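# Lower the hooked basket of steel bushes into the tank

## Task

Using the hook, set the basket down inside the tank so it stands upright on the tank floor, with all of the steel bushes still inside it and motionless. It only counts if the basket stays there without the robot supporting it at the end.

## Robot and tools

Robot: one six-joint arm (UR-style: shoulder pan, shoulder lift, elbow, wrist 1, wrist 2, wrist 3) carrying a rigid steel J-hook instead of a gripper. The hook has no motor or sensor, so loads are held only by its shape, gravity and friction. There is no open/close number in any call.

Frames: the scene frame has its origin on the table top straight below the arm base, +z up, and +y to the left when facing along +x. The base may be tilted relative to the table. The tool point is the centre of the hook's round bowl, midway through its 12 mm thickness. Its local axes matter: the shank runs along +z, curls through a half circle toward -y, and the tip returns 40 mm along -z. The bowl bottom is 22 mm from the tool point toward +z. The mouth (51 mm wide at the tip end) opens toward -z, so it faces up when +z points down. A bar up to 40 mm thick lying along x fits in the bowl. The load falls off if the mouth turns downward or the tip slides out from under the bar. A flat block about 9 cm long sticks out toward the hook's -y and rotates with it, so watch its clearance.

execute_actions(actions): one arm, so each row has exactly 6 numbers: dx, dy, dz, rx, ry, rz, each within [-1, 1]. They are an offset, not a pose: a target relative to the tool point's measured pose at the start of that action, expressed in the tool point's own axes. 1.0 equals 0.6 m for dx, dy, dz and 180 degrees for the rotation vector rx, ry, rz. An action is a table of up to 15 rows, one per 1/30 s step; every row is measured from the same start pose (not chained), and a short table repeats its last row until 15 steps are used. Each action lasts 0.5 s. For a call's first action, the start is the last pose reported. An empty list just returns state and images. Per step the command is clipped to 100 mm and 16 degrees from the measured pose; after the action the arm goes on only to the last clipped pose, so break long moves into several actions. Motion lags commands by about 0.17 s, joints have speed and acceleration limits, and position wins over orientation when both cannot be met.

zoom_image(camera, region): camera must be "cam_wrist"; region is [x0, y0, x1, y1] in pixels of the 504x504 image, top-left is (0, 0), at most 504 by 504. It gives a sharper view of the latest image.

read_manual(section): only "licences"; it does not move anything.

finished_scene(scene): pass 1 or 2 to end that scene irreversibly; the reply says whether the goal was met. Only call it once the basket rests unhooked and stable. Answering without any tool call ends all remaining scenes.

Results: a state line with end_effector_position (m), end_effector_quat_wxyz and velocities (m/s, rad/s) in the scene frame; the printed position can be off, more at long reach. "Hand target" is where the controller is currently driving. "pose unreachable" means the clearance check (which treats any mount block or post as arm) altered or blocked the command. Step readings show positions at some steps, with HELD where a row was restrained. Joint positions follow URDF order; joint torques are total drive output, offset and noisy, not a contact measure. Wrist force and torque are [x y z] in the tool point's own axes, tool weight already removed, offsets up to about 5.5 N, noise up to 3.4 N, saturating near 100 N; "no reading" is normal at start. A heavy load makes the tool sag below and tilt from its command: compare reported with sent pose and correct.

Camera: cam_wrist, 504x504 pinhole with radial distortion, K=[[351.87, 0, 253.209], [0, 351.87, 251.038], [0, 0, 1]]; its pose follows the hand, small calibration errors possible.

Faults and things to avoid: a joint torque reaching its limit (pan and lift 293, elbow 133, wrists 48 N m, held weight included) or any external force of 150 N halts the arm for 10 s and drops the rest of the call. Motors heat while holding loads: warning from 70 °C, brakes at 85 °C for minutes. Do not push or knock anything off the table (immediate failure), and avoid dropping the basket, spilling bushes, slamming, hard impacts or strong shoves. Loose objects may occasionally be nudged by outside disturbances. The robot holds the last command while you think. Suggested order: locate basket handle and tank with the camera, hook the handle from below, lift gently, carry over the tank, lower until it sits on the floor, then back the tip out from under the handle and withdraw before finishing.

Each tool is called after "Request:" as a command line: name --argument value for each argument, lists and objects as JSON in quotes; but a table of rows of numbers goes row by row, as --pt "numbers of a row", without its own name.

## Session

Request:
execute_actions --actions '[]'

Scene clock: 0.00 s.
end_effector_position=(+0.6405, -0.0668, +0.1527) end_effector_quat_wxyz=(+0.552, -0.579, +0.579, -0.159) end_effector_velocity=(-0.000, -0.000, -0.000) end_effector_angular_velocity=(-0.001, +0.000, -0.000)
Joint positions: [-0.939 -0.992  2.672 -3.645 -0.395  2.5  ]
Joint velocities: [-0.     0.     0.    -0.    -0.    -0.001]
Joint torques (N m, as the arm reports them, + toward a larger angle): no reading
Motor temperatures (°C, as the motors report them): [27 31 28 35 32 38]
Wrist force (N, on the end effector, along its own x y z axes, offset not removed): no reading
Wrist torque (N m, same axes, about the end effector's origin, offset not removed): no reading
Hand target: +0.640, -0.067, +0.153; +0.552, -0.579, +0.579, -0.159

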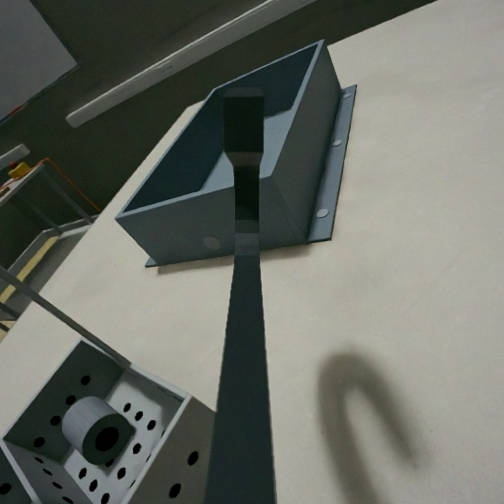

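Request:
execute_actions --actions '[[[-0.12,-0.22,-0.09,0,0,0]],[[-0.12,-0.22,-0.09,0,0,0]],[[-0.12,-0.22,-0.09,0,0,0]],[[0,0,0,-0.11,0.063,0]],[[0,0,0,-0.11,0.063,0]],[[0,0,0,-0.11,0.063,0]],[[0,0,0,0,0,0]]]'

Scene clock: 9.77 s.
end_effector_position=(+0.6227, -0.0591, +0.6193) end_effector_quat_wxyz=(-0.072, +0.674, -0.733, +0.058) end_effector_velocity=(-0.001, +0.000, -0.000) end_effector_angular_velocity=(+0.000, -0.000, +0.000)
Joint positions: [-0.458 -1.851  1.734 -1.607 -1.496  2.807]
Joint velocities: [-0.001 -0.001  0.001 -0.     0.001 -0.001]
Joint torques (N m, as the arm reports them, + toward a larger angle): [-10.53 -47.07 -42.41  -7.55   2.27  -2.74]
Motor temperatures (°C, as the motors report them): [27 31 28 35 32 38]
Wrist force (N, on the end effector, along its own x y z axes, offset not removed): [1.0 -1.0 5.0]
Wrist torque (N m, same axes, about the end effector's origin, offset not removed): [0.15 -0.22 -0.26]
Hand target: +0.623, -0.059, +0.619; -0.072, +0.674, -0.733, +0.058
Off the commanded pose: 0.000 m, 0 deg.
Step readings (end_effector_position; steps 1 to 15: 1st action; 16 to 30: 2nd action; 31 to 45: 3rd action; 46 to 60: 4th action; 61 to 75: 5th action; 76 to 90: 6th action; 91 to 105: 7th action):
0: (+0.6405, -0.0668, +0.1527)
1: (+0.6405, -0.0668, +0.1527)
2: (+0.6402, -0.0656, +0.1537)
4: (+0.6397, -0.0618, +0.1700)
8: (+0.6413, -0.0608, +0.2347)
15: (+0.6416, -0.0642, +0.3042)
16: (+0.6414, -0.0647, +0.3070)
17: (+0.6418, -0.0648, +0.3120)
19: (+0.6429, -0.0637, +0.3446)
23: (+0.6413, -0.0611, +0.4132)
30: (+0.6366, -0.0627, +0.4607)
31: (+0.6364, -0.0631, +0.4619)
32: (+0.6364, -0.0632, +0.4662)
34: (+0.6356, -0.0622, +0.5029)
38: (+0.6296, -0.0583, +0.5748)
45: (+0.6260, -0.0616, +0.6171)
46: (+0.6260, -0.0619, +0.6181)
47: (+0.6258, -0.0605, +0.6208)
49: (+0.6232, -0.0518, +0.6310)
53: (+0.6195, -0.0552, +0.6225)
60: (+0.6234, -0.0595, +0.6176)
61: (+0.6240, -0.0600, +0.6174)
62: (+0.6250, -0.0596, +0.6177)
64: (+0.6261, -0.0524, +0.6238)
68: (+0.6213, -0.0564, +0.6228)
75: (+0.6227, -0.0593, +0.6185)
76: (+0.6229, -0.0594, +0.6182)
77: (+0.6238, -0.0589, +0.6176)
79: (+0.6272, -0.0536, +0.6181)
83: (+0.6236, -0.0569, +0.6219)
90: (+0.6227, -0.0591, +0.6193)
91: (+0.6227, -0.0592, +0.6190)
92: (+0.6227, -0.0592, +0.6189)
94: (+0.6228, -0.0591, +0.6192)
98: (+0.6228, -0.0591, +0.6193)
105: end_effector_position above
camera_calibration (this result's frames):
cam_wrist: T_world_to_cam=[[-0.0855248, -0.996314, -0.00661998, -0.00602491], [-0.986147, 0.0837005, 0.143209, 0.517062], [-0.142127, 0.0187762, -0.98967, 0.855623], [0, 0, 0, 1]] pos_world=[0.630991, -0.0653464, 0.772697]

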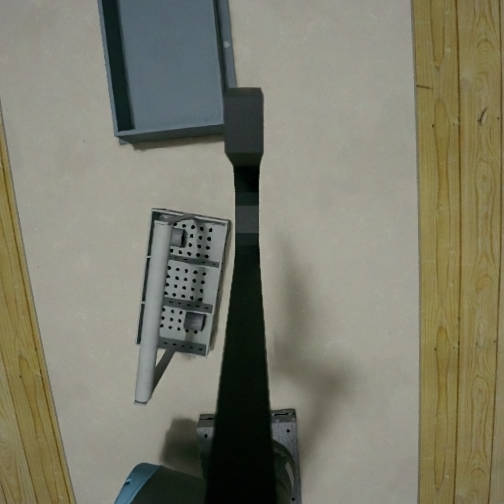

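Request:
execute_actions --actions '[[[0,0,0,-0.058,0.009,0]],[[0,0,0,0,0,-0.15]],[[0,0,0,0,0,-0.15]],[[0,0,0,0,0,-0.146]],[[-0.15,-0.02,0.1,0,0,0]],[[-0.15,-0.02,0.1,0,0,0]],[[0,0,0,0,0,0]]]'

Scene clock: 25.83 s.
end_effector_position=(+0.4630, +0.0175, +0.5000) end_effector_quat_wxyz=(+0.007, +0.987, -0.161, +0.001) end_effector_velocity=(+0.000, -0.000, +0.001) end_effector_angular_velocity=(-0.000, -0.001, -0.001)
Joint positions: [-0.438 -2.015  1.988 -1.539 -1.596  1.49 ]
Joint velocities: [ 0.     0.    -0.001  0.     0.     0.001]
Joint torques (N m, as the arm reports them, + toward a larger angle): [ 15.42  -1.63 -59.96  -5.27  -2.3    2.99]
Motor temperatures (°C, as the motors report them): [27 31 28 35 32 38]
Wrist force (N, on the end effector, along its own x y z axes, offset not removed): [2.4 10.1 3.7]
Wrist torque (N m, same axes, about the end effector's origin, offset not removed): [2.28 -0.34 -0.28]
Hand target: +0.463, +0.017, +0.500; +0.007, +0.987, -0.161, +0.001
Off the commanded pose: 0.000 m, 0 deg.
Step readings (end_effector_position; steps 1 to 15: 1st action; 16 to 30: 2nd action; 31 to 45: 3rd action; 46 to 60: 4th action; 61 to 75: 5th action; 76 to 90: 6th action; 91 to 105: 7th action):
0: (+0.6227, -0.0591, +0.6193)
1: (+0.6227, -0.0591, +0.6193)
2: (+0.6233, -0.0586, +0.6190)
4: (+0.6264, -0.0594, +0.6193)
8: (+0.6232, -0.0591, +0.6199)
15: (+0.6227, -0.0591, +0.6193)
16: (+0.6227, -0.0591, +0.6193)
17: (+0.6227, -0.0598, +0.6193)
19: (+0.6224, -0.0616, +0.6193)
23: (+0.6221, -0.0601, +0.6193)
30: (+0.6225, -0.0592, +0.6193)
31: (+0.6226, -0.0592, +0.6194)
32: (+0.6229, -0.0598, +0.6194)
34: (+0.6233, -0.0612, +0.6193)
38: (+0.6225, -0.0604, +0.6193)
45: (+0.6224, -0.0595, +0.6193)
46: (+0.6224, -0.0594, +0.6194)
47: (+0.6229, -0.0598, +0.6194)
49: (+0.6240, -0.0610, +0.6193)
53: (+0.6229, -0.0605, +0.6193)
60: (+0.6224, -0.0596, +0.6193)
61: (+0.6224, -0.0596, +0.6194)
62: (+0.6216, -0.0588, +0.6195)
64: (+0.6025, -0.0484, +0.6107)
68: (+0.5608, -0.0283, +0.5717)
75: (+0.5428, -0.0211, +0.5597)
76: (+0.5422, -0.0209, +0.5595)
77: (+0.5409, -0.0199, +0.5590)
79: (+0.5207, -0.0089, +0.5465)
83: (+0.4804, +0.0105, +0.5100)
90: (+0.4630, +0.0175, +0.5000)
91: (+0.4625, +0.0176, +0.4998)
92: (+0.4623, +0.0177, +0.4997)
94: (+0.4624, +0.0176, +0.4997)
98: (+0.4628, +0.0175, +0.4998)
105: end_effector_position above
camera_calibration (this result's frames):
cam_wrist: T_world_to_cam=[[0.947901, -0.317633, 0.0243688, -0.449999], [-0.307279, -0.891453, 0.333004, -0.0219593], [-0.0840494, -0.323143, -0.94261, 0.668936], [0, 0, 0, 1]] pos_world=[0.47603, 0.0536516, 0.648824]

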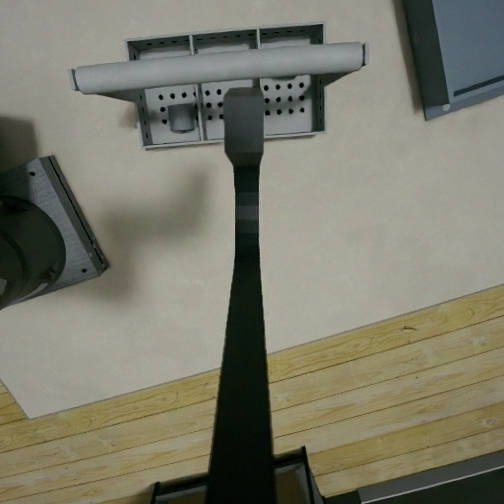

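Request:
execute_actions --actions '[[[0,0,0,0,0,-0.027]],[[-0.025,0.02,0.17,0,0,0]],[[0,0,0.17,0,0,0]],[[0,0,0.165,0,0,0]],[[0,0,0,0,0,0]]]'

Request:
execute_actions --actions '[[[0,-0.09,0,0,0,0]],[[0,-0.07,0,0,0,0]],[[0,0,0,0,0,0]]]'

Scene clock: 36.23 s.
end_effector_position=(+0.4425, +0.0059, +0.2026) end_effector_quat_wxyz=(+0.007, +0.993, -0.120, -0.001) end_effector_velocity=(+0.000, -0.000, +0.001) end_effector_angular_velocity=(-0.001, -0.000, +0.000)
Joint positions: [-0.491 -1.893  2.465 -2.135 -1.596  1.354]
Joint velocities: [-0.    -0.    -0.001  0.    -0.    -0.   ]
Joint torques (N m, as the arm reports them, + toward a larger angle): [-14.4  -35.45 -52.87  -3.31   0.97  -2.75]
Motor temperatures (°C, as the motors report them): [27 31 28 35 32 38]
Wrist force (N, on the end effector, along its own x y z axes, offset not removed): [3.7 2.7 -2.3]
Wrist torque (N m, same axes, about the end effector's origin, offset not removed): [0.58 -0.66 -0.35]
Hand target: +0.443, +0.006, +0.203; +0.007, +0.993, -0.120, -0.001
Off the commanded pose: 0.000 m, 0 deg.
Step readings (end_effector_position; steps 1 to 15: 1st action; 16 to 30: 2nd action; 31 to 45: 3rd action; 46 to 60: 4th action; 61 to 75: 5th action):
0: (+0.4630, +0.0175, +0.5000)
1: (+0.4630, +0.0175, +0.5000)
2: (+0.4631, +0.0174, +0.5000)
4: (+0.4632, +0.0174, +0.5000)
8: (+0.4630, +0.0174, +0.4999)
15: (+0.4630, +0.0175, +0.5000)
16: (+0.4630, +0.0175, +0.5000)
17: (+0.4626, +0.0164, +0.4992)
19: (+0.4584, +0.0121, +0.4742)
23: (+0.4463, +0.0108, +0.4181)
30: (+0.4454, +0.0083, +0.3998)
31: (+0.4454, +0.0082, +0.3994)
32: (+0.4455, +0.0077, +0.3967)
34: (+0.4429, +0.0076, +0.3662)
38: (+0.4390, +0.0087, +0.3169)
45: (+0.4442, +0.0070, +0.2996)
46: (+0.4445, +0.0069, +0.2991)
47: (+0.4445, +0.0066, +0.2960)
49: (+0.4387, +0.0075, +0.2642)
53: (+0.4352, +0.0082, +0.2204)
60: (+0.4426, +0.0059, +0.2027)
61: (+0.4430, +0.0058, +0.2021)
62: (+0.4431, +0.0058, +0.2019)
64: (+0.4428, +0.0059, +0.2020)
68: (+0.4425, +0.0060, +0.2023)
75: end_effector_position above
camera_calibration (this result's frames):
cam_wrist: T_world_to_cam=[[0.971304, -0.237015, 0.0198302, -0.436945], [-0.229938, -0.914433, 0.333078, 0.0263896], [-0.0608111, -0.328079, -0.942691, 0.372979], [0, 0, 0, 1]] pos_world=[0.453156, 0.0429355, 0.351478]

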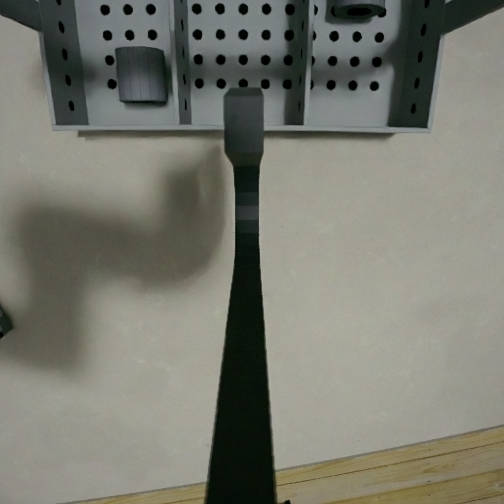

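Scene clock: 37.73 s.
end_effector_position=(+0.4649, +0.0981, +0.2016) end_effector_quat_wxyz=(+0.006, +0.993, -0.119, -0.001) end_effector_velocity=(+0.000, +0.000, +0.000) end_effector_angular_velocity=(+0.002, +0.000, +0.001)
Joint positions: [-0.267 -1.83   2.428 -2.156 -1.593  1.577]
Joint velocities: [-0.     0.    -0.001  0.001  0.002 -0.001]
Joint torques (N m, as the arm reports them, + toward a larger angle): [-12.54 -39.27 -39.07  -3.34   1.64  -2.94]
Motor temperatures (°C, as the motors report them): [27 31 28 35 32 38]
Wrist force (N, on the end effector, along its own x y z axes, offset not removed): [3.5 3.5 2.0]
Wrist torque (N m, same axes, about the end effector's origin, offset not removed): [0.72 -0.72 -0.14]
Hand target: +0.465, +0.098, +0.201; +0.006, +0.993, -0.119, -0.001
Off the commanded pose: 0.000 m, 0 deg.
Step readings (end_effector_position; steps 1 to 15: 1st action; 16 to 30: 2nd action; 31 to 45: 3rd action):
0: (+0.4425, +0.0059, +0.2026)
1: (+0.4425, +0.0059, +0.2026)
2: (+0.4433, +0.0072, +0.2027)
4: (+0.4470, +0.0250, +0.2026)
8: (+0.4516, +0.0499, +0.2023)
15: (+0.4550, +0.0577, +0.2019)
16: (+0.4551, +0.0580, +0.2019)
17: (+0.4560, +0.0594, +0.2020)
19: (+0.4591, +0.0744, +0.2020)
23: (+0.4624, +0.0927, +0.2016)
30: (+0.4647, +0.0981, +0.2015)
31: (+0.4648, +0.0982, +0.2015)
32: (+0.4648, +0.0983, +0.2015)
34: (+0.4648, +0.0983, +0.2015)
38: (+0.4648, +0.0981, +0.2015)
45: end_effector_position above
camera_calibration (this result's frames):
cam_wrist: T_world_to_cam=[[0.971374, -0.236684, 0.0203196, -0.436935], [-0.229825, -0.914682, 0.332471, 0.116215], [-0.0601045, -0.327624, -0.942895, 0.403238], [0, 0, 0, 1]] pos_world=[0.475373, 0.134995, 0.350451]

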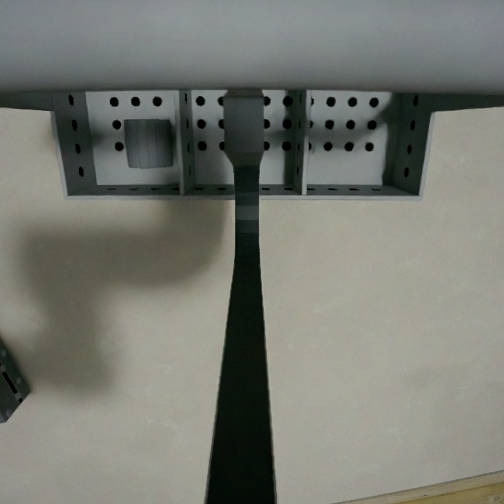

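Request:
execute_actions --actions '[[[0,0.01,0,0,0,0]],[[0,0,0.07,0,0,0]],[[0,-0.06,0,0,0,0]],[[0,-0.055,0,0,0,0]],[[0,0,0,0,0,0]]]'

Scene clock: 44.93 s.
end_effector_position=(+0.4791, +0.1581, +0.1594) end_effector_quat_wxyz=(+0.006, +0.993, -0.119, -0.001) end_effector_velocity=(+0.000, -0.000, +0.000) end_effector_angular_velocity=(+0.001, -0.001, -0.002)
Joint positions: [-0.13  -1.711  2.435 -2.28  -1.591  1.713]
Joint velocities: [-0.001 -0.    -0.     0.     0.001  0.   ]
Joint torques (N m, as the arm reports them, + toward a larger angle): [-14.22 -49.13 -36.29  -4.22   0.81  -2.49]
Motor temperatures (°C, as the motors report them): [27 31 28 35 32 38]
Wrist force (N, on the end effector, along its own x y z axes, offset not removed): [2.1 4.9 -5.6]
Wrist torque (N m, same axes, about the end effector's origin, offset not removed): [0.84 -0.57 -0.09]
Hand target: +0.479, +0.158, +0.159; +0.006, +0.993, -0.119, -0.001
Off the commanded pose: 0.000 m, 0 deg.
Step readings (end_effector_position; steps 1 to 15: 1st action; 16 to 30: 2nd action; 31 to 45: 3rd action; 46 to 60: 4th action; 61 to 75: 5th action):
0: (+0.4647, +0.0981, +0.2015)
1: (+0.4647, +0.0981, +0.2015)
2: (+0.4646, +0.0975, +0.2015)
4: (+0.4641, +0.0952, +0.2016)
8: (+0.4636, +0.0929, +0.2016)
15: (+0.4634, +0.0923, +0.2016)
16: (+0.4634, +0.0923, +0.2016)
17: (+0.4626, +0.0923, +0.1991)
19: (+0.4599, +0.0924, +0.1826)
23: (+0.4609, +0.0919, +0.1661)
30: (+0.4631, +0.0917, +0.1602)
31: (+0.4631, +0.0917, +0.1601)
32: (+0.4639, +0.0931, +0.1599)
34: (+0.4666, +0.1066, +0.1600)
38: (+0.4696, +0.1218, +0.1599)
45: (+0.4714, +0.1263, +0.1597)
46: (+0.4714, +0.1264, +0.1597)
47: (+0.4723, +0.1279, +0.1598)
49: (+0.4750, +0.1405, +0.1599)
53: (+0.4776, +0.1541, +0.1596)
60: (+0.4790, +0.1581, +0.1593)
61: (+0.4791, +0.1582, +0.1593)
62: (+0.4791, +0.1582, +0.1593)
64: (+0.4791, +0.1582, +0.1593)
68: (+0.4791, +0.1581, +0.1593)
75: end_effector_position above
camera_calibration (this result's frames):
cam_wrist: T_world_to_cam=[[0.971434, -0.236453, 0.0201331, -0.435773], [-0.229559, -0.914819, 0.332277, 0.188329], [-0.0601498, -0.327407, -0.942967, 0.383967], [0, 0, 0, 1]] pos_world=[0.489653, 0.194961, 0.308264]

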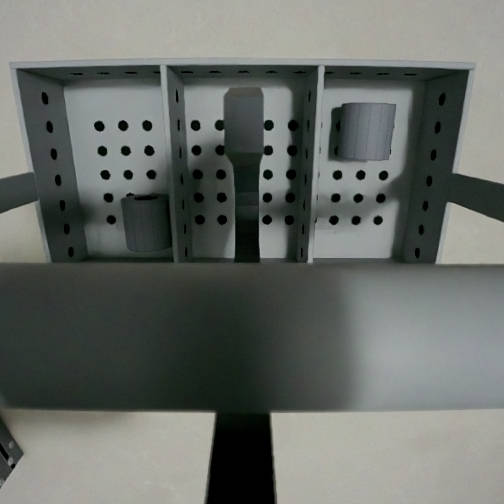

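Request:
execute_actions --actions '[[[0,0,-0.1,0,0,0]],[[0,0,-0.03,0,0,0]],[[0,0,-0.03,0,0,0]],[[0,0,-0.05,0,0,0]],[[0,0,-0.07,0,0,-0.02]],[[0,0,-0.07,0,0,-0.02]],[[0,0,-0.07,0,0,-0.02]],[[0,0,-0.07,0,0,-0.02]],[[0.06,0,0,0,0,0]],[[0.08,0,0,0,0,0]],[[0.08,0,0,0,0,0]],[[0.08,0,0,0,0,0]],[[0.08,0,0,0,0,0]],[[0,0,0,0,0,0]]]'

Scene clock: 57.33 s.
end_effector_position=(+0.7054, +0.1645, +0.4498) end_effector_quat_wxyz=(+0.006, +1.000, +0.005, -0.001) end_effector_velocity=(-0.000, -0.001, -0.000) end_effector_angular_velocity=(-0.002, +0.001, +0.001)
Joint positions: [-0.087 -1.531  1.702 -1.728 -1.59   1.507]
Joint velocities: [-0.    -0.     0.001  0.    -0.002 -0.001]
Joint torques (N m, as the arm reports them, + toward a larger angle): [  5.24 -88.82 -53.89  -9.     1.18   1.78]
Motor temperatures (°C, as the motors report them): [27 31 28 35 32 38]
Wrist force (N, on the end effector, along its own x y z axes, offset not removed): [-1.7 -0.7 15.3]
Wrist torque (N m, same axes, about the end effector's origin, offset not removed): [-0.10 -0.05 0.00]
Hand target: +0.705, +0.164, +0.450; +0.006, +1.000, +0.005, -0.001
Off the commanded pose: 0.000 m, 0 deg.
Step readings (end_effector_position; steps 1 to 15: 1st action; 16 to 30: 2nd action; 31 to 45: 3rd action; 46 to 60: 4th action; 61 to 75: 5th action; 76 to 90: 6th action; 91 to 105: 7th action; 106 to 120: 8th action; 121 to 135: 9th action; 136 to 150: 10th action; 151 to 165: 11th action; 166 to 180: 12th action; 181 to 195: 13th action):
0: (+0.4790, +0.1581, +0.1593)
1: (+0.4790, +0.1581, +0.1593)
2: (+0.4800, +0.1582, +0.1619)
4: (+0.4842, +0.1587, +0.1851)
8: (+0.4812, +0.1593, +0.2100)
15: (+0.4795, +0.1589, +0.2186)
16: (+0.4794, +0.1589, +0.2188)
17: (+0.4795, +0.1589, +0.2204)
19: (+0.4798, +0.1590, +0.2278)
23: (+0.4796, +0.1591, +0.2345)
30: (+0.4795, +0.1591, +0.2364)
31: (+0.4795, +0.1591, +0.2365)
32: (+0.4796, +0.1591, +0.2380)
34: (+0.4798, +0.1593, +0.2455)
38: (+0.4797, +0.1593, +0.2523)
45: (+0.4796, +0.1593, +0.2542)
46: (+0.4796, +0.1593, +0.2543)
47: (+0.4799, +0.1594, +0.2565)
49: (+0.4803, +0.1596, +0.2687)
53: (+0.4799, +0.1598, +0.2805)
60: (+0.4796, +0.1598, +0.2839)
61: (+0.4796, +0.1598, +0.2840)
62: (+0.4798, +0.1598, +0.2865)
64: (+0.4808, +0.1602, +0.3035)
68: (+0.4802, +0.1604, +0.3207)
75: (+0.4797, +0.1604, +0.3255)
76: (+0.4797, +0.1603, +0.3256)
77: (+0.4797, +0.1604, +0.3279)
79: (+0.4804, +0.1608, +0.3449)
83: (+0.4802, +0.1609, +0.3623)
90: (+0.4799, +0.1609, +0.3671)
91: (+0.4799, +0.1609, +0.3672)
92: (+0.4798, +0.1610, +0.3694)
94: (+0.4801, +0.1613, +0.3862)
98: (+0.4802, +0.1615, +0.4039)
105: (+0.4800, +0.1615, +0.4087)
106: (+0.4799, +0.1615, +0.4088)
107: (+0.4798, +0.1616, +0.4108)
109: (+0.4799, +0.1619, +0.4275)
113: (+0.4801, +0.1620, +0.4455)
120: (+0.4800, +0.1621, +0.4504)
121: (+0.4800, +0.1621, +0.4505)
122: (+0.4821, +0.1621, +0.4511)
124: (+0.4964, +0.1620, +0.4513)
128: (+0.5110, +0.1622, +0.4503)
135: (+0.5156, +0.1624, +0.4503)
136: (+0.5158, +0.1624, +0.4503)
137: (+0.5182, +0.1626, +0.4509)
139: (+0.5366, +0.1624, +0.4518)
143: (+0.5565, +0.1625, +0.4502)
150: (+0.5631, +0.1629, +0.4501)
151: (+0.5632, +0.1629, +0.4502)
152: (+0.5656, +0.1631, +0.4506)
154: (+0.5840, +0.1629, +0.4513)
158: (+0.6040, +0.1631, +0.4500)
165: (+0.6105, +0.1634, +0.4500)
166: (+0.6107, +0.1634, +0.4500)
167: (+0.6130, +0.1636, +0.4503)
169: (+0.6313, +0.1634, +0.4507)
173: (+0.6514, +0.1636, +0.4498)
180: (+0.6580, +0.1640, +0.4499)
181: (+0.6581, +0.1640, +0.4499)
182: (+0.6602, +0.1641, +0.4500)
184: (+0.6785, +0.1640, +0.4501)
Lines left out of this list: 7.
camera_calibration (this result's frames):
cam_wrist: T_world_to_cam=[[0.999761, 0.0102836, 0.0192772, -0.720134], [0.00330984, -0.943409, 0.331616, -0.00962712], [0.0215965, -0.331473, -0.943218, 0.616644], [0, 0, 0, 1]] pos_world=[0.706676, 0.202724, 0.598704]

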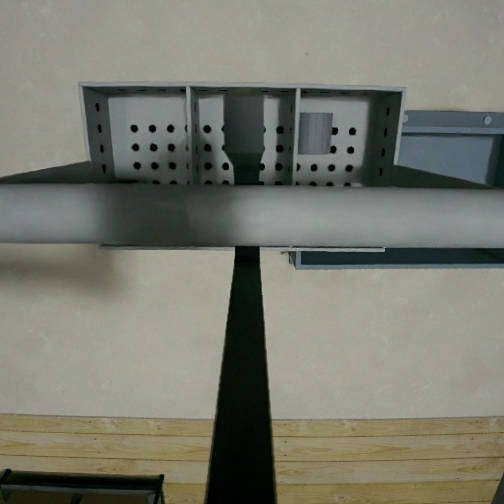

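Request:
execute_actions --actions '[[[0.07,0.02,0,0,0,0]],[[0.07,0.02,0,0,0,0]],[[0.07,0.02,0,0,0,0]],[[0.07,0.02,0,0,0,0]],[[0.07,0.02,0,0,0,0]],[[0.07,0.012,0,0,0,0]],[[0,0,0.07,0,0,0]],[[0,0,0.05,0,0,0]],[[0,0,0,0,0,0]]]'

Scene clock: 70.60 s.
end_effector_position=(+0.9550, +0.0996, +0.3786) end_effector_quat_wxyz=(+0.006, +1.000, +0.005, -0.001) end_effector_velocity=(-0.000, -0.001, +0.001) end_effector_angular_velocity=(-0.001, +0.000, +0.001)
Joint positions: [-0.142 -1.114  1.307 -1.751 -1.591  1.453]
Joint velocities: [-0.001 -0.001 -0.     0.001 -0.001 -0.002]
Joint torques (N m, as the arm reports them, + toward a larger angle): [  -9.65 -104.29  -65.35   -5.97    0.24   -2.62]
Motor temperatures (°C, as the motors report them): [27 31 28 35 32 38]
Wrist force (N, on the end effector, along its own x y z axes, offset not removed): [-4.0 -4.7 23.6]
Wrist torque (N m, same axes, about the end effector's origin, offset not removed): [-0.71 0.12 -0.11]
Hand target: +0.955, +0.100, +0.379; +0.006, +1.000, +0.005, -0.001
Off the commanded pose: 0.000 m, 0 deg.
Step readings (end_effector_position; steps 1 to 15: 1st action; 16 to 30: 2nd action; 31 to 45: 3rd action; 46 to 60: 4th action; 61 to 75: 5th action; 76 to 90: 6th action; 91 to 105: 7th action; 106 to 120: 8th action; 121 to 135: 9th action):
0: (+0.7054, +0.1645, +0.4498)
1: (+0.7054, +0.1645, +0.4498)
2: (+0.7074, +0.1635, +0.4497)
4: (+0.7239, +0.1585, +0.4497)
8: (+0.7415, +0.1540, +0.4497)
15: (+0.7471, +0.1530, +0.4499)
16: (+0.7472, +0.1530, +0.4499)
17: (+0.7492, +0.1520, +0.4496)
19: (+0.7655, +0.1470, +0.4493)
23: (+0.7831, +0.1425, +0.4496)
30: (+0.7887, +0.1415, +0.4499)
31: (+0.7889, +0.1415, +0.4499)
32: (+0.7907, +0.1406, +0.4495)
34: (+0.8068, +0.1356, +0.4490)
38: (+0.8246, +0.1311, +0.4495)
45: (+0.8303, +0.1301, +0.4499)
46: (+0.8305, +0.1300, +0.4499)
47: (+0.8322, +0.1291, +0.4494)
49: (+0.8481, +0.1242, +0.4486)
53: (+0.8661, +0.1196, +0.4494)
60: (+0.8720, +0.1186, +0.4499)
61: (+0.8721, +0.1186, +0.4500)
62: (+0.8737, +0.1177, +0.4493)
64: (+0.8894, +0.1128, +0.4481)
68: (+0.9076, +0.1082, +0.4494)
75: (+0.9136, +0.1072, +0.4500)
76: (+0.9137, +0.1072, +0.4500)
77: (+0.9151, +0.1067, +0.4492)
79: (+0.9305, +0.1039, +0.4475)
83: (+0.9489, +0.1011, +0.4492)
90: (+0.9551, +0.1004, +0.4499)
91: (+0.9553, +0.1004, +0.4499)
92: (+0.9555, +0.1003, +0.4480)
94: (+0.9551, +0.1002, +0.4311)
98: (+0.9547, +0.1000, +0.4131)
105: (+0.9550, +0.0999, +0.4084)
106: (+0.9550, +0.0999, +0.4082)
107: (+0.9551, +0.0999, +0.4061)
109: (+0.9548, +0.0998, +0.3935)
113: (+0.9547, +0.0997, +0.3817)
120: (+0.9550, +0.0996, +0.3787)
121: (+0.9550, +0.0996, +0.3786)
122: (+0.9550, +0.0996, +0.3786)
124: (+0.9550, +0.0996, +0.3786)
128: (+0.9550, +0.0996, +0.3786)
135: end_effector_position above
camera_calibration (this result's frames):
cam_wrist: T_world_to_cam=[[0.999754, 0.0101126, 0.0197597, -0.967718], [0.00299479, -0.943506, 0.331342, -0.0476604], [0.0219941, -0.331201, -0.943304, 0.522181], [0, 0, 0, 1]] pos_world=[0.956138, 0.137765, 0.527489]

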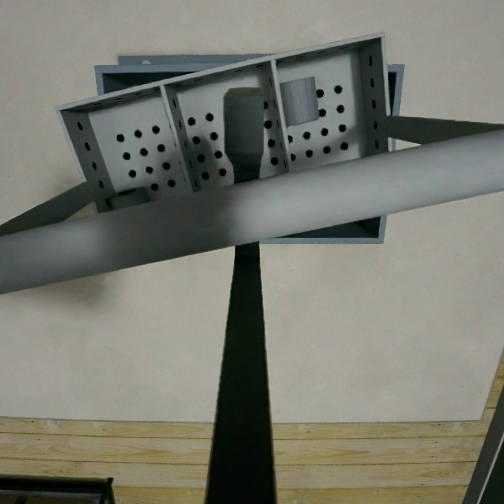

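Yawed/swinging; re-check.

Request:
execute_actions --actions '[[[0,0,0,0,0,0]],[[0,0,0,0,0,0]]]'

Scene clock: 74.37 s.
end_effector_position=(+0.9550, +0.0996, +0.3787) end_effector_quat_wxyz=(+0.006, +1.000, +0.005, -0.001) end_effector_velocity=(+0.000, -0.000, +0.001) end_effector_angular_velocity=(-0.000, -0.001, -0.000)
Joint positions: [-0.142 -1.114  1.307 -1.751 -1.591  1.453]
Joint velocities: [-0. -0. -0.  0. -0.  0.]
Joint torques (N m, as the arm reports them, + toward a larger angle): [   9.52 -124.52  -54.73   -6.56   -1.17   -1.83]
Motor temperatures (°C, as the motors report them): [27 31 28 35 32 38]
Wrist force (N, on the end effector, along its own x y z axes, offset not removed): [2.0 0.4 20.6]
Wrist torque (N m, same axes, about the end effector's origin, offset not removed): [0.22 -0.86 -0.24]
Hand target: +0.955, +0.100, +0.379; +0.006, +1.000, +0.005, -0.001
Off the commanded pose: 0.000 m, 0 deg.
Step readings (end_effector_position; steps 1 to 15: 1st action; 16 to 30: 2nd action):
0: (+0.9550, +0.0996, +0.3787)
1: (+0.9550, +0.0996, +0.3787)
2: (+0.9550, +0.0996, +0.3787)
4: (+0.9550, +0.0996, +0.3787)
8: (+0.9550, +0.0996, +0.3787)
15: (+0.9550, +0.0996, +0.3787)
16: (+0.9550, +0.0996, +0.3787)
17: (+0.9550, +0.0996, +0.3787)
19: (+0.9550, +0.0996, +0.3787)
23: (+0.9550, +0.0996, +0.3787)
30: end_effector_position above
camera_calibration (this result's frames):
cam_wrist: T_world_to_cam=[[0.99975, 0.0101116, 0.019946, -0.967849], [0.00293163, -0.943498, 0.331365, -0.0476642], [0.0221697, -0.331223, -0.943292, 0.522138], [0, 0, 0, 1]] pos_world=[0.956171, 0.13776, 0.527627]

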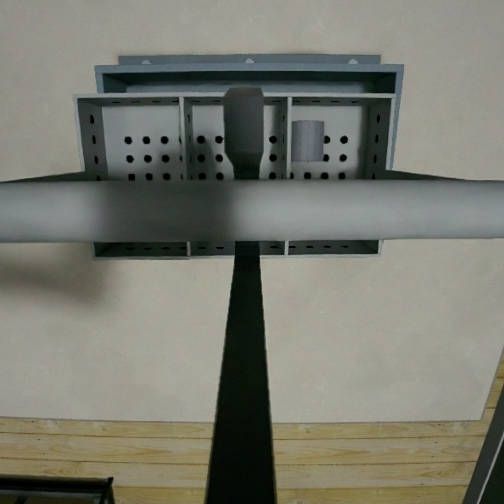

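Request:
execute_actions --actions '[[[0.01,-0.004,0.02,0,0,0]],[[0.01,-0.004,0.025,0,0,0]],[[0,0,0.03,0,0,0]],[[0,0,0.03,0,0,0]],[[0,0,0.03,0,0,0]],[[0,0,0,0,0,0]]]'

Scene clock: 81.30 s.
end_effector_position=(+0.9667, +0.1035, +0.2983) end_effector_quat_wxyz=(+0.006, +1.000, +0.005, -0.001) end_effector_velocity=(-0.000, -0.000, -0.001) end_effector_angular_velocity=(-0.000, +0.002, +0.001)
Joint positions: [-0.137 -1.063  1.374 -1.87  -1.591  1.458]
Joint velocities: [-0.     0.     0.     0.002 -0.    -0.001]
Joint torques (N m, as the arm reports them, + toward a larger angle): [-12.37 -89.95 -45.34  -3.32  -2.02  -2.96]
Motor temperatures (°C, as the motors report them): [27 31 28 35 32 38]
Wrist force (N, on the end effector, along its own x y z axes, offset not removed): [0.0 -2.8 1.0]
Wrist torque (N m, same axes, about the end effector's origin, offset not removed): [-0.34 0.12 -0.04]
Hand target: +0.967, +0.104, +0.298; +0.006, +1.000, +0.005, -0.001
Off the commanded pose: 0.000 m, 0 deg.
Step readings (end_effector_position; steps 1 to 15: 1st action; 16 to 30: 2nd action; 31 to 45: 3rd action; 46 to 60: 4th action; 61 to 75: 5th action; 76 to 90: 6th action):
0: (+0.9550, +0.0996, +0.3787)
1: (+0.9550, +0.0996, +0.3787)
2: (+0.9555, +0.0998, +0.3778)
4: (+0.9579, +0.1007, +0.3727)
8: (+0.9602, +0.1016, +0.3681)
15: (+0.9608, +0.1019, +0.3667)
16: (+0.9609, +0.1019, +0.3666)
17: (+0.9615, +0.1021, +0.3654)
19: (+0.9638, +0.1031, +0.3591)
23: (+0.9661, +0.1039, +0.3533)
30: (+0.9668, +0.1042, +0.3518)
31: (+0.9668, +0.1042, +0.3518)
32: (+0.9668, +0.1042, +0.3503)
34: (+0.9667, +0.1042, +0.3429)
38: (+0.9667, +0.1041, +0.3360)
45: (+0.9668, +0.1040, +0.3340)
46: (+0.9668, +0.1040, +0.3340)
47: (+0.9668, +0.1039, +0.3324)
49: (+0.9666, +0.1039, +0.3248)
53: (+0.9666, +0.1038, +0.3180)
60: (+0.9667, +0.1038, +0.3162)
61: (+0.9667, +0.1038, +0.3162)
62: (+0.9668, +0.1037, +0.3146)
64: (+0.9666, +0.1037, +0.3069)
68: (+0.9666, +0.1036, +0.3002)
75: (+0.9667, +0.1035, +0.2984)
76: (+0.9667, +0.1035, +0.2983)
77: (+0.9667, +0.1035, +0.2983)
79: (+0.9667, +0.1035, +0.2983)
83: (+0.9667, +0.1035, +0.2983)
90: end_effector_position above
camera_calibration (this result's frames):
cam_wrist: T_world_to_cam=[[0.999752, 0.0101245, 0.019846, -0.977939], [0.00297759, -0.943508, 0.331337, -0.0173292], [0.0220795, -0.331195, -0.943304, 0.447452], [0, 0, 0, 1]] pos_world=[0.967868, 0.141745, 0.447233]

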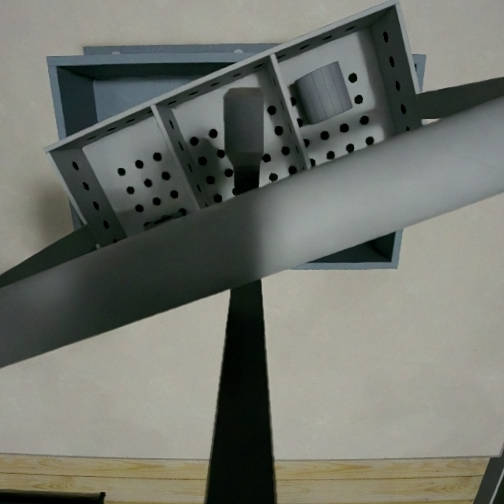

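Request:
execute_actions --actions '[[[0,0,0,0,0,-0.12]],[[0,0,-0.04,0,0,0]],[[0,0,-0.025,0,0,0]],[[0,0,-0.02,0,0,0]],[[0,0,-0.015,0,0,0]],[[0,0,0,0,0,0.01]],[[0,0,0,0,0,0.015]],[[0,0,0,0,0,0.015]],[[0,0,0,0,0,0.02]],[[0,0,0,0,0,0.02]],[[0,0,0,0,0,0.015]],[[0,0,0,0,0,0.015]],[[0,0,0,0,0,0.01]],[[0,0,0,0,0,0]]]'

Request:
execute_actions --actions '[[[0,0,0,0,0,0]],[[0,0,0,0,0,0]]]'

Scene clock: 93.63 s.
end_effector_position=(+0.9668, +0.1043, +0.3576) end_effector_quat_wxyz=(+0.006, +1.000, +0.001, -0.000) end_effector_velocity=(+0.000, +0.001, +0.000) end_effector_angular_velocity=(+0.000, -0.001, +0.001)
Joint positions: [-0.136 -1.088  1.305 -1.776 -1.591  1.467]
Joint velocities: [ 0.001  0.    -0.001  0.     0.    -0.001]
Joint torques (N m, as the arm reports them, + toward a larger angle): [ -13.81 -128.76  -53.5    -8.75    2.07   -1.17]
Motor temperatures (°C, as the motors report them): [27 31 28 35 32 38]
Wrist force (N, on the end effector, along its own x y z axes, offset not removed): [7.2 -0.6 16.5]
Wrist torque (N m, same axes, about the end effector's origin, offset not removed): [-0.19 -1.38 -0.30]
Hand target: +0.967, +0.104, +0.358; +0.006, +1.000, +0.001, -0.000
Off the commanded pose: 0.000 m, 0 deg.
Step readings (end_effector_position; steps 1 to 15: 1st action; 16 to 30: 2nd action; 31 to 45: 3rd action; 46 to 60: 4th action; 61 to 75: 5th action; 76 to 90: 6th action; 91 to 105: 7th action; 106 to 120: 8th action; 121 to 135: 9th action; 136 to 150: 10th action; 151 to 165: 11th action; 166 to 180: 12th action; 181 to 195: 13th action):
0: (+0.9667, +0.1035, +0.2984)
1: (+0.9667, +0.1035, +0.2984)
2: (+0.9674, +0.1035, +0.2984)
4: (+0.9691, +0.1034, +0.2985)
8: (+0.9677, +0.1030, +0.2985)
15: (+0.9668, +0.1034, +0.2983)
16: (+0.9668, +0.1035, +0.2983)
17: (+0.9668, +0.1035, +0.3002)
19: (+0.9669, +0.1037, +0.3104)
23: (+0.9668, +0.1037, +0.3196)
30: (+0.9668, +0.1037, +0.3221)
31: (+0.9668, +0.1037, +0.3221)
32: (+0.9668, +0.1038, +0.3235)
34: (+0.9668, +0.1038, +0.3299)
38: (+0.9668, +0.1039, +0.3355)
45: (+0.9668, +0.1039, +0.3369)
46: (+0.9668, +0.1039, +0.3370)
47: (+0.9667, +0.1040, +0.3380)
49: (+0.9668, +0.1040, +0.3432)
53: (+0.9667, +0.1041, +0.3475)
60: (+0.9667, +0.1041, +0.3486)
61: (+0.9667, +0.1041, +0.3487)
62: (+0.9667, +0.1041, +0.3495)
64: (+0.9667, +0.1042, +0.3533)
68: (+0.9667, +0.1042, +0.3567)
75: (+0.9667, +0.1042, +0.3575)
76: (+0.9667, +0.1042, +0.3576)
77: (+0.9667, +0.1043, +0.3577)
79: (+0.9668, +0.1044, +0.3578)
83: (+0.9668, +0.1043, +0.3577)
90: (+0.9667, +0.1042, +0.3576)
91: (+0.9667, +0.1042, +0.3576)
92: (+0.9667, +0.1042, +0.3576)
94: (+0.9667, +0.1042, +0.3576)
98: (+0.9667, +0.1042, +0.3576)
105: (+0.9667, +0.1043, +0.3576)
106: (+0.9667, +0.1043, +0.3576)
107: (+0.9667, +0.1042, +0.3576)
109: (+0.9667, +0.1042, +0.3576)
113: (+0.9667, +0.1042, +0.3576)
120: (+0.9667, +0.1043, +0.3576)
121: (+0.9667, +0.1043, +0.3576)
122: (+0.9666, +0.1042, +0.3576)
124: (+0.9666, +0.1042, +0.3576)
128: (+0.9667, +0.1042, +0.3576)
135: (+0.9667, +0.1043, +0.3576)
136: (+0.9667, +0.1043, +0.3576)
137: (+0.9666, +0.1042, +0.3576)
139: (+0.9666, +0.1042, +0.3576)
143: (+0.9667, +0.1042, +0.3576)
150: (+0.9668, +0.1043, +0.3576)
151: (+0.9668, +0.1043, +0.3576)
152: (+0.9667, +0.1043, +0.3576)
154: (+0.9667, +0.1042, +0.3576)
158: (+0.9667, +0.1042, +0.3576)
165: (+0.9668, +0.1043, +0.3576)
166: (+0.9668, +0.1043, +0.3576)
167: (+0.9667, +0.1043, +0.3576)
169: (+0.9667, +0.1042, +0.3576)
173: (+0.9667, +0.1043, +0.3576)
180: (+0.9668, +0.1043, +0.3576)
181: (+0.9668, +0.1043, +0.3576)
182: (+0.9667, +0.1043, +0.3576)
184: (+0.9667, +0.1043, +0.3576)
Lines left out of this list: 7.
camera_calibration (this result's frames):
cam_wrist: T_world_to_cam=[[0.999794, 0.00180405, 0.0202134, -0.978481], [-0.00501264, -0.943225, 0.332118, -0.028883], [0.019665, -0.332151, -0.943021, 0.505934], [0, 0, 0, 1]] pos_world=[0.968186, 0.142569, 0.506478]

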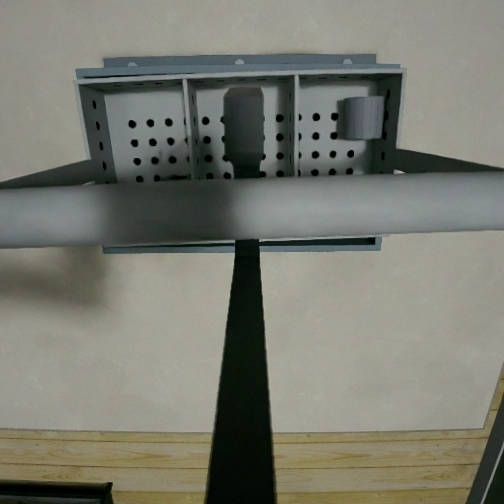

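Scene clock: 94.63 s.
end_effector_position=(+0.9668, +0.1043, +0.3576) end_effector_quat_wxyz=(+0.006, +1.000, +0.001, -0.000) end_effector_velocity=(-0.000, +0.000, +0.001) end_effector_angular_velocity=(-0.001, -0.001, +0.002)
Joint positions: [-0.136 -1.088  1.305 -1.776 -1.591  1.467]
Joint velocities: [ 0.001 -0.001 -0.    -0.001 -0.001 -0.002]
Joint torques (N m, as the arm reports them, + toward a larger angle): [ -12.67 -128.49  -53.91   -9.04    2.16   -1.21]
Motor temperatures (°C, as the motors report them): [27 31 28 35 32 38]
Wrist force (N, on the end effector, along its own x y z axes, offset not removed): [-5.1 0.2 21.2]
Wrist torque (N m, same axes, about the end effector's origin, offset not removed): [0.17 0.92 0.11]
Hand target: +0.967, +0.104, +0.358; +0.006, +1.000, +0.001, -0.000
Off the commanded pose: 0.000 m, 0 deg.
Step readings (end_effector_position; steps 1 to 15: 1st action; 16 to 30: 2nd action):
0: (+0.9668, +0.1043, +0.3576)
1: (+0.9668, +0.1043, +0.3576)
2: (+0.9668, +0.1043, +0.3576)
4: (+0.9668, +0.1043, +0.3576)
8: (+0.9668, +0.1043, +0.3576)
15: (+0.9668, +0.1043, +0.3576)
16: (+0.9668, +0.1043, +0.3576)
17: (+0.9668, +0.1043, +0.3576)
19: (+0.9668, +0.1043, +0.3576)
23: (+0.9668, +0.1043, +0.3576)
30: end_effector_position above
camera_calibration (this result's frames):
cam_wrist: T_world_to_cam=[[0.999794, 0.00180376, 0.0202132, -0.978481], [-0.00501285, -0.943225, 0.332118, -0.0288828], [0.0196647, -0.332151, -0.943021, 0.505934], [0, 0, 0, 1]] pos_world=[0.968186, 0.142568, 0.506478]

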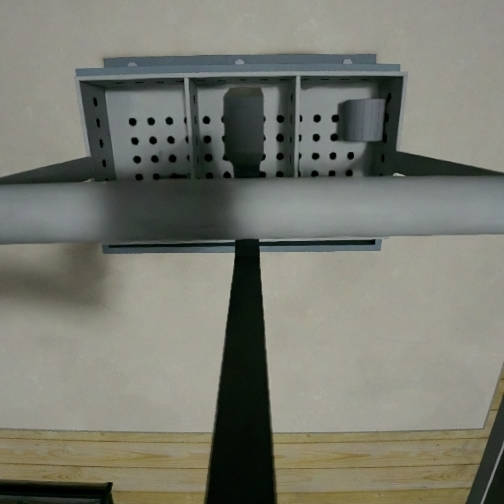

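Lower with smooth ramps.

Request:
execute_actions --actions '[[[-0.004,0.004,0,0,0,0]],[[-0.003,0.004,0.01,0,0,0]],[[0,0,0.01,0,0,0],[0,0,0.01,0,0,0],[0,0,0.01,0,0,0],[0,0,0.02,0,0,0],[0,0,0.02,0,0,0],[0,0,0.02,0,0,0],[0,0,0.03,0,0,0],[0,0,0.03,0,0,0],[0,0,0.03,0,0,0],[0,0,0.04,0,0,0],[0,0,0.04,0,0,0],[0,0,0.04,0,0,0],[0,0,0.05,0,0,0]],[[0,0,0.02,0,0,0],[0,0,0.02,0,0,0],[0,0,0.02,0,0,0],[0,0,0.03,0,0,0],[0,0,0.03,0,0,0],[0,0,0.03,0,0,0],[0,0,0.04,0,0,0],[0,0,0.04,0,0,0],[0,0,0.04,0,0,0],[0,0,0.05,0,0,0]],[[0,0,0.02,0,0,0]],[[0,0,0.02,0,0,0]],[[0,0,0.02,0,0,0]],[[0,0,0.02,0,0,0]],[[0,0,0.02,0,0,0]]]'

Scene clock: 105.23 s.
end_effector_position=(+0.9625, +0.0980, +0.2407) end_effector_quat_wxyz=(+0.006, +1.000, +0.001, -0.000) end_effector_velocity=(+0.000, -0.001, -0.001) end_effector_angular_velocity=(+0.000, -0.000, -0.000)
Joint positions: [-0.144 -1.038  1.444 -1.964 -1.592  1.46 ]
Joint velocities: [-0.001  0.001  0.001 -0.002  0.    -0.001]
Joint torques (N m, as the arm reports them, + toward a larger angle): [-14.17 -84.37 -38.52  -6.81  -1.52  -2.65]
Motor temperatures (°C, as the motors report them): [27 31 28 35 32 38]
Wrist force (N, on the end effector, along its own x y z axes, offset not removed): [-0.9 2.3 -3.0]
Wrist torque (N m, same axes, about the end effector's origin, offset not removed): [0.17 0.09 -0.07]
Hand target: +0.962, +0.098, +0.241; +0.006, +1.000, +0.001, -0.000
Off the commanded pose: 0.000 m, 0 deg.
Step readings (end_effector_position; steps 1 to 15: 1st action; 16 to 30: 2nd action; 31 to 45: 3rd action; 46 to 60: 4th action; 61 to 75: 5th action; 76 to 90: 6th action; 91 to 105: 7th action; 106 to 120: 8th action; 121 to 135: 9th action):
0: (+0.9668, +0.1043, +0.3576)
1: (+0.9668, +0.1043, +0.3576)
2: (+0.9665, +0.1040, +0.3576)
4: (+0.9655, +0.1030, +0.3576)
8: (+0.9646, +0.1021, +0.3576)
15: (+0.9644, +0.1019, +0.3576)
16: (+0.9644, +0.1019, +0.3576)
17: (+0.9642, +0.1016, +0.3571)
19: (+0.9634, +0.1006, +0.3545)
23: (+0.9628, +0.0997, +0.3523)
30: (+0.9626, +0.0994, +0.3517)
31: (+0.9626, +0.0994, +0.3517)
32: (+0.9626, +0.0994, +0.3512)
34: (+0.9625, +0.0994, +0.3488)
38: (+0.9625, +0.0993, +0.3419)
45: (+0.9625, +0.0991, +0.3280)
46: (+0.9625, +0.0991, +0.3260)
47: (+0.9625, +0.0991, +0.3241)
49: (+0.9624, +0.0990, +0.3201)
53: (+0.9625, +0.0989, +0.3124)
60: (+0.9624, +0.0988, +0.3000)
61: (+0.9625, +0.0988, +0.2994)
62: (+0.9625, +0.0987, +0.2981)
64: (+0.9624, +0.0987, +0.2933)
68: (+0.9624, +0.0986, +0.2892)
75: (+0.9624, +0.0986, +0.2881)
76: (+0.9624, +0.0986, +0.2881)
77: (+0.9625, +0.0986, +0.2870)
79: (+0.9623, +0.0986, +0.2819)
83: (+0.9624, +0.0985, +0.2774)
90: (+0.9624, +0.0985, +0.2763)
91: (+0.9624, +0.0985, +0.2762)
92: (+0.9625, +0.0985, +0.2751)
94: (+0.9623, +0.0984, +0.2700)
98: (+0.9625, +0.0983, +0.2659)
105: (+0.9625, +0.0983, +0.2645)
106: (+0.9625, +0.0983, +0.2645)
107: (+0.9625, +0.0983, +0.2633)
109: (+0.9624, +0.0982, +0.2582)
113: (+0.9624, +0.0982, +0.2538)
120: (+0.9625, +0.0982, +0.2526)
121: (+0.9625, +0.0982, +0.2526)
122: (+0.9625, +0.0981, +0.2515)
124: (+0.9624, +0.0981, +0.2464)
128: (+0.9624, +0.0980, +0.2419)
135: end_effector_position above
camera_calibration (this result's frames):
cam_wrist: T_world_to_cam=[[0.999795, 0.00180226, 0.0201716, -0.971811], [-0.00500117, -0.943213, 0.332152, 0.00398582], [0.0196248, -0.332185, -0.94301, 0.393787], [0, 0, 0, 1]] pos_world=[0.963904, 0.136321, 0.389624]

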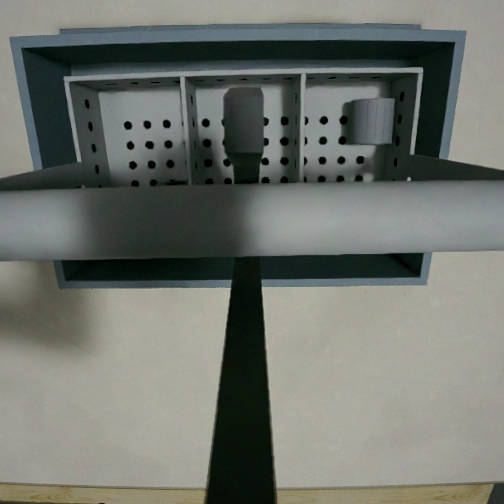

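Placed and not touching.

Request:
finished_scene --scene 1

The scene is finished: the task was done.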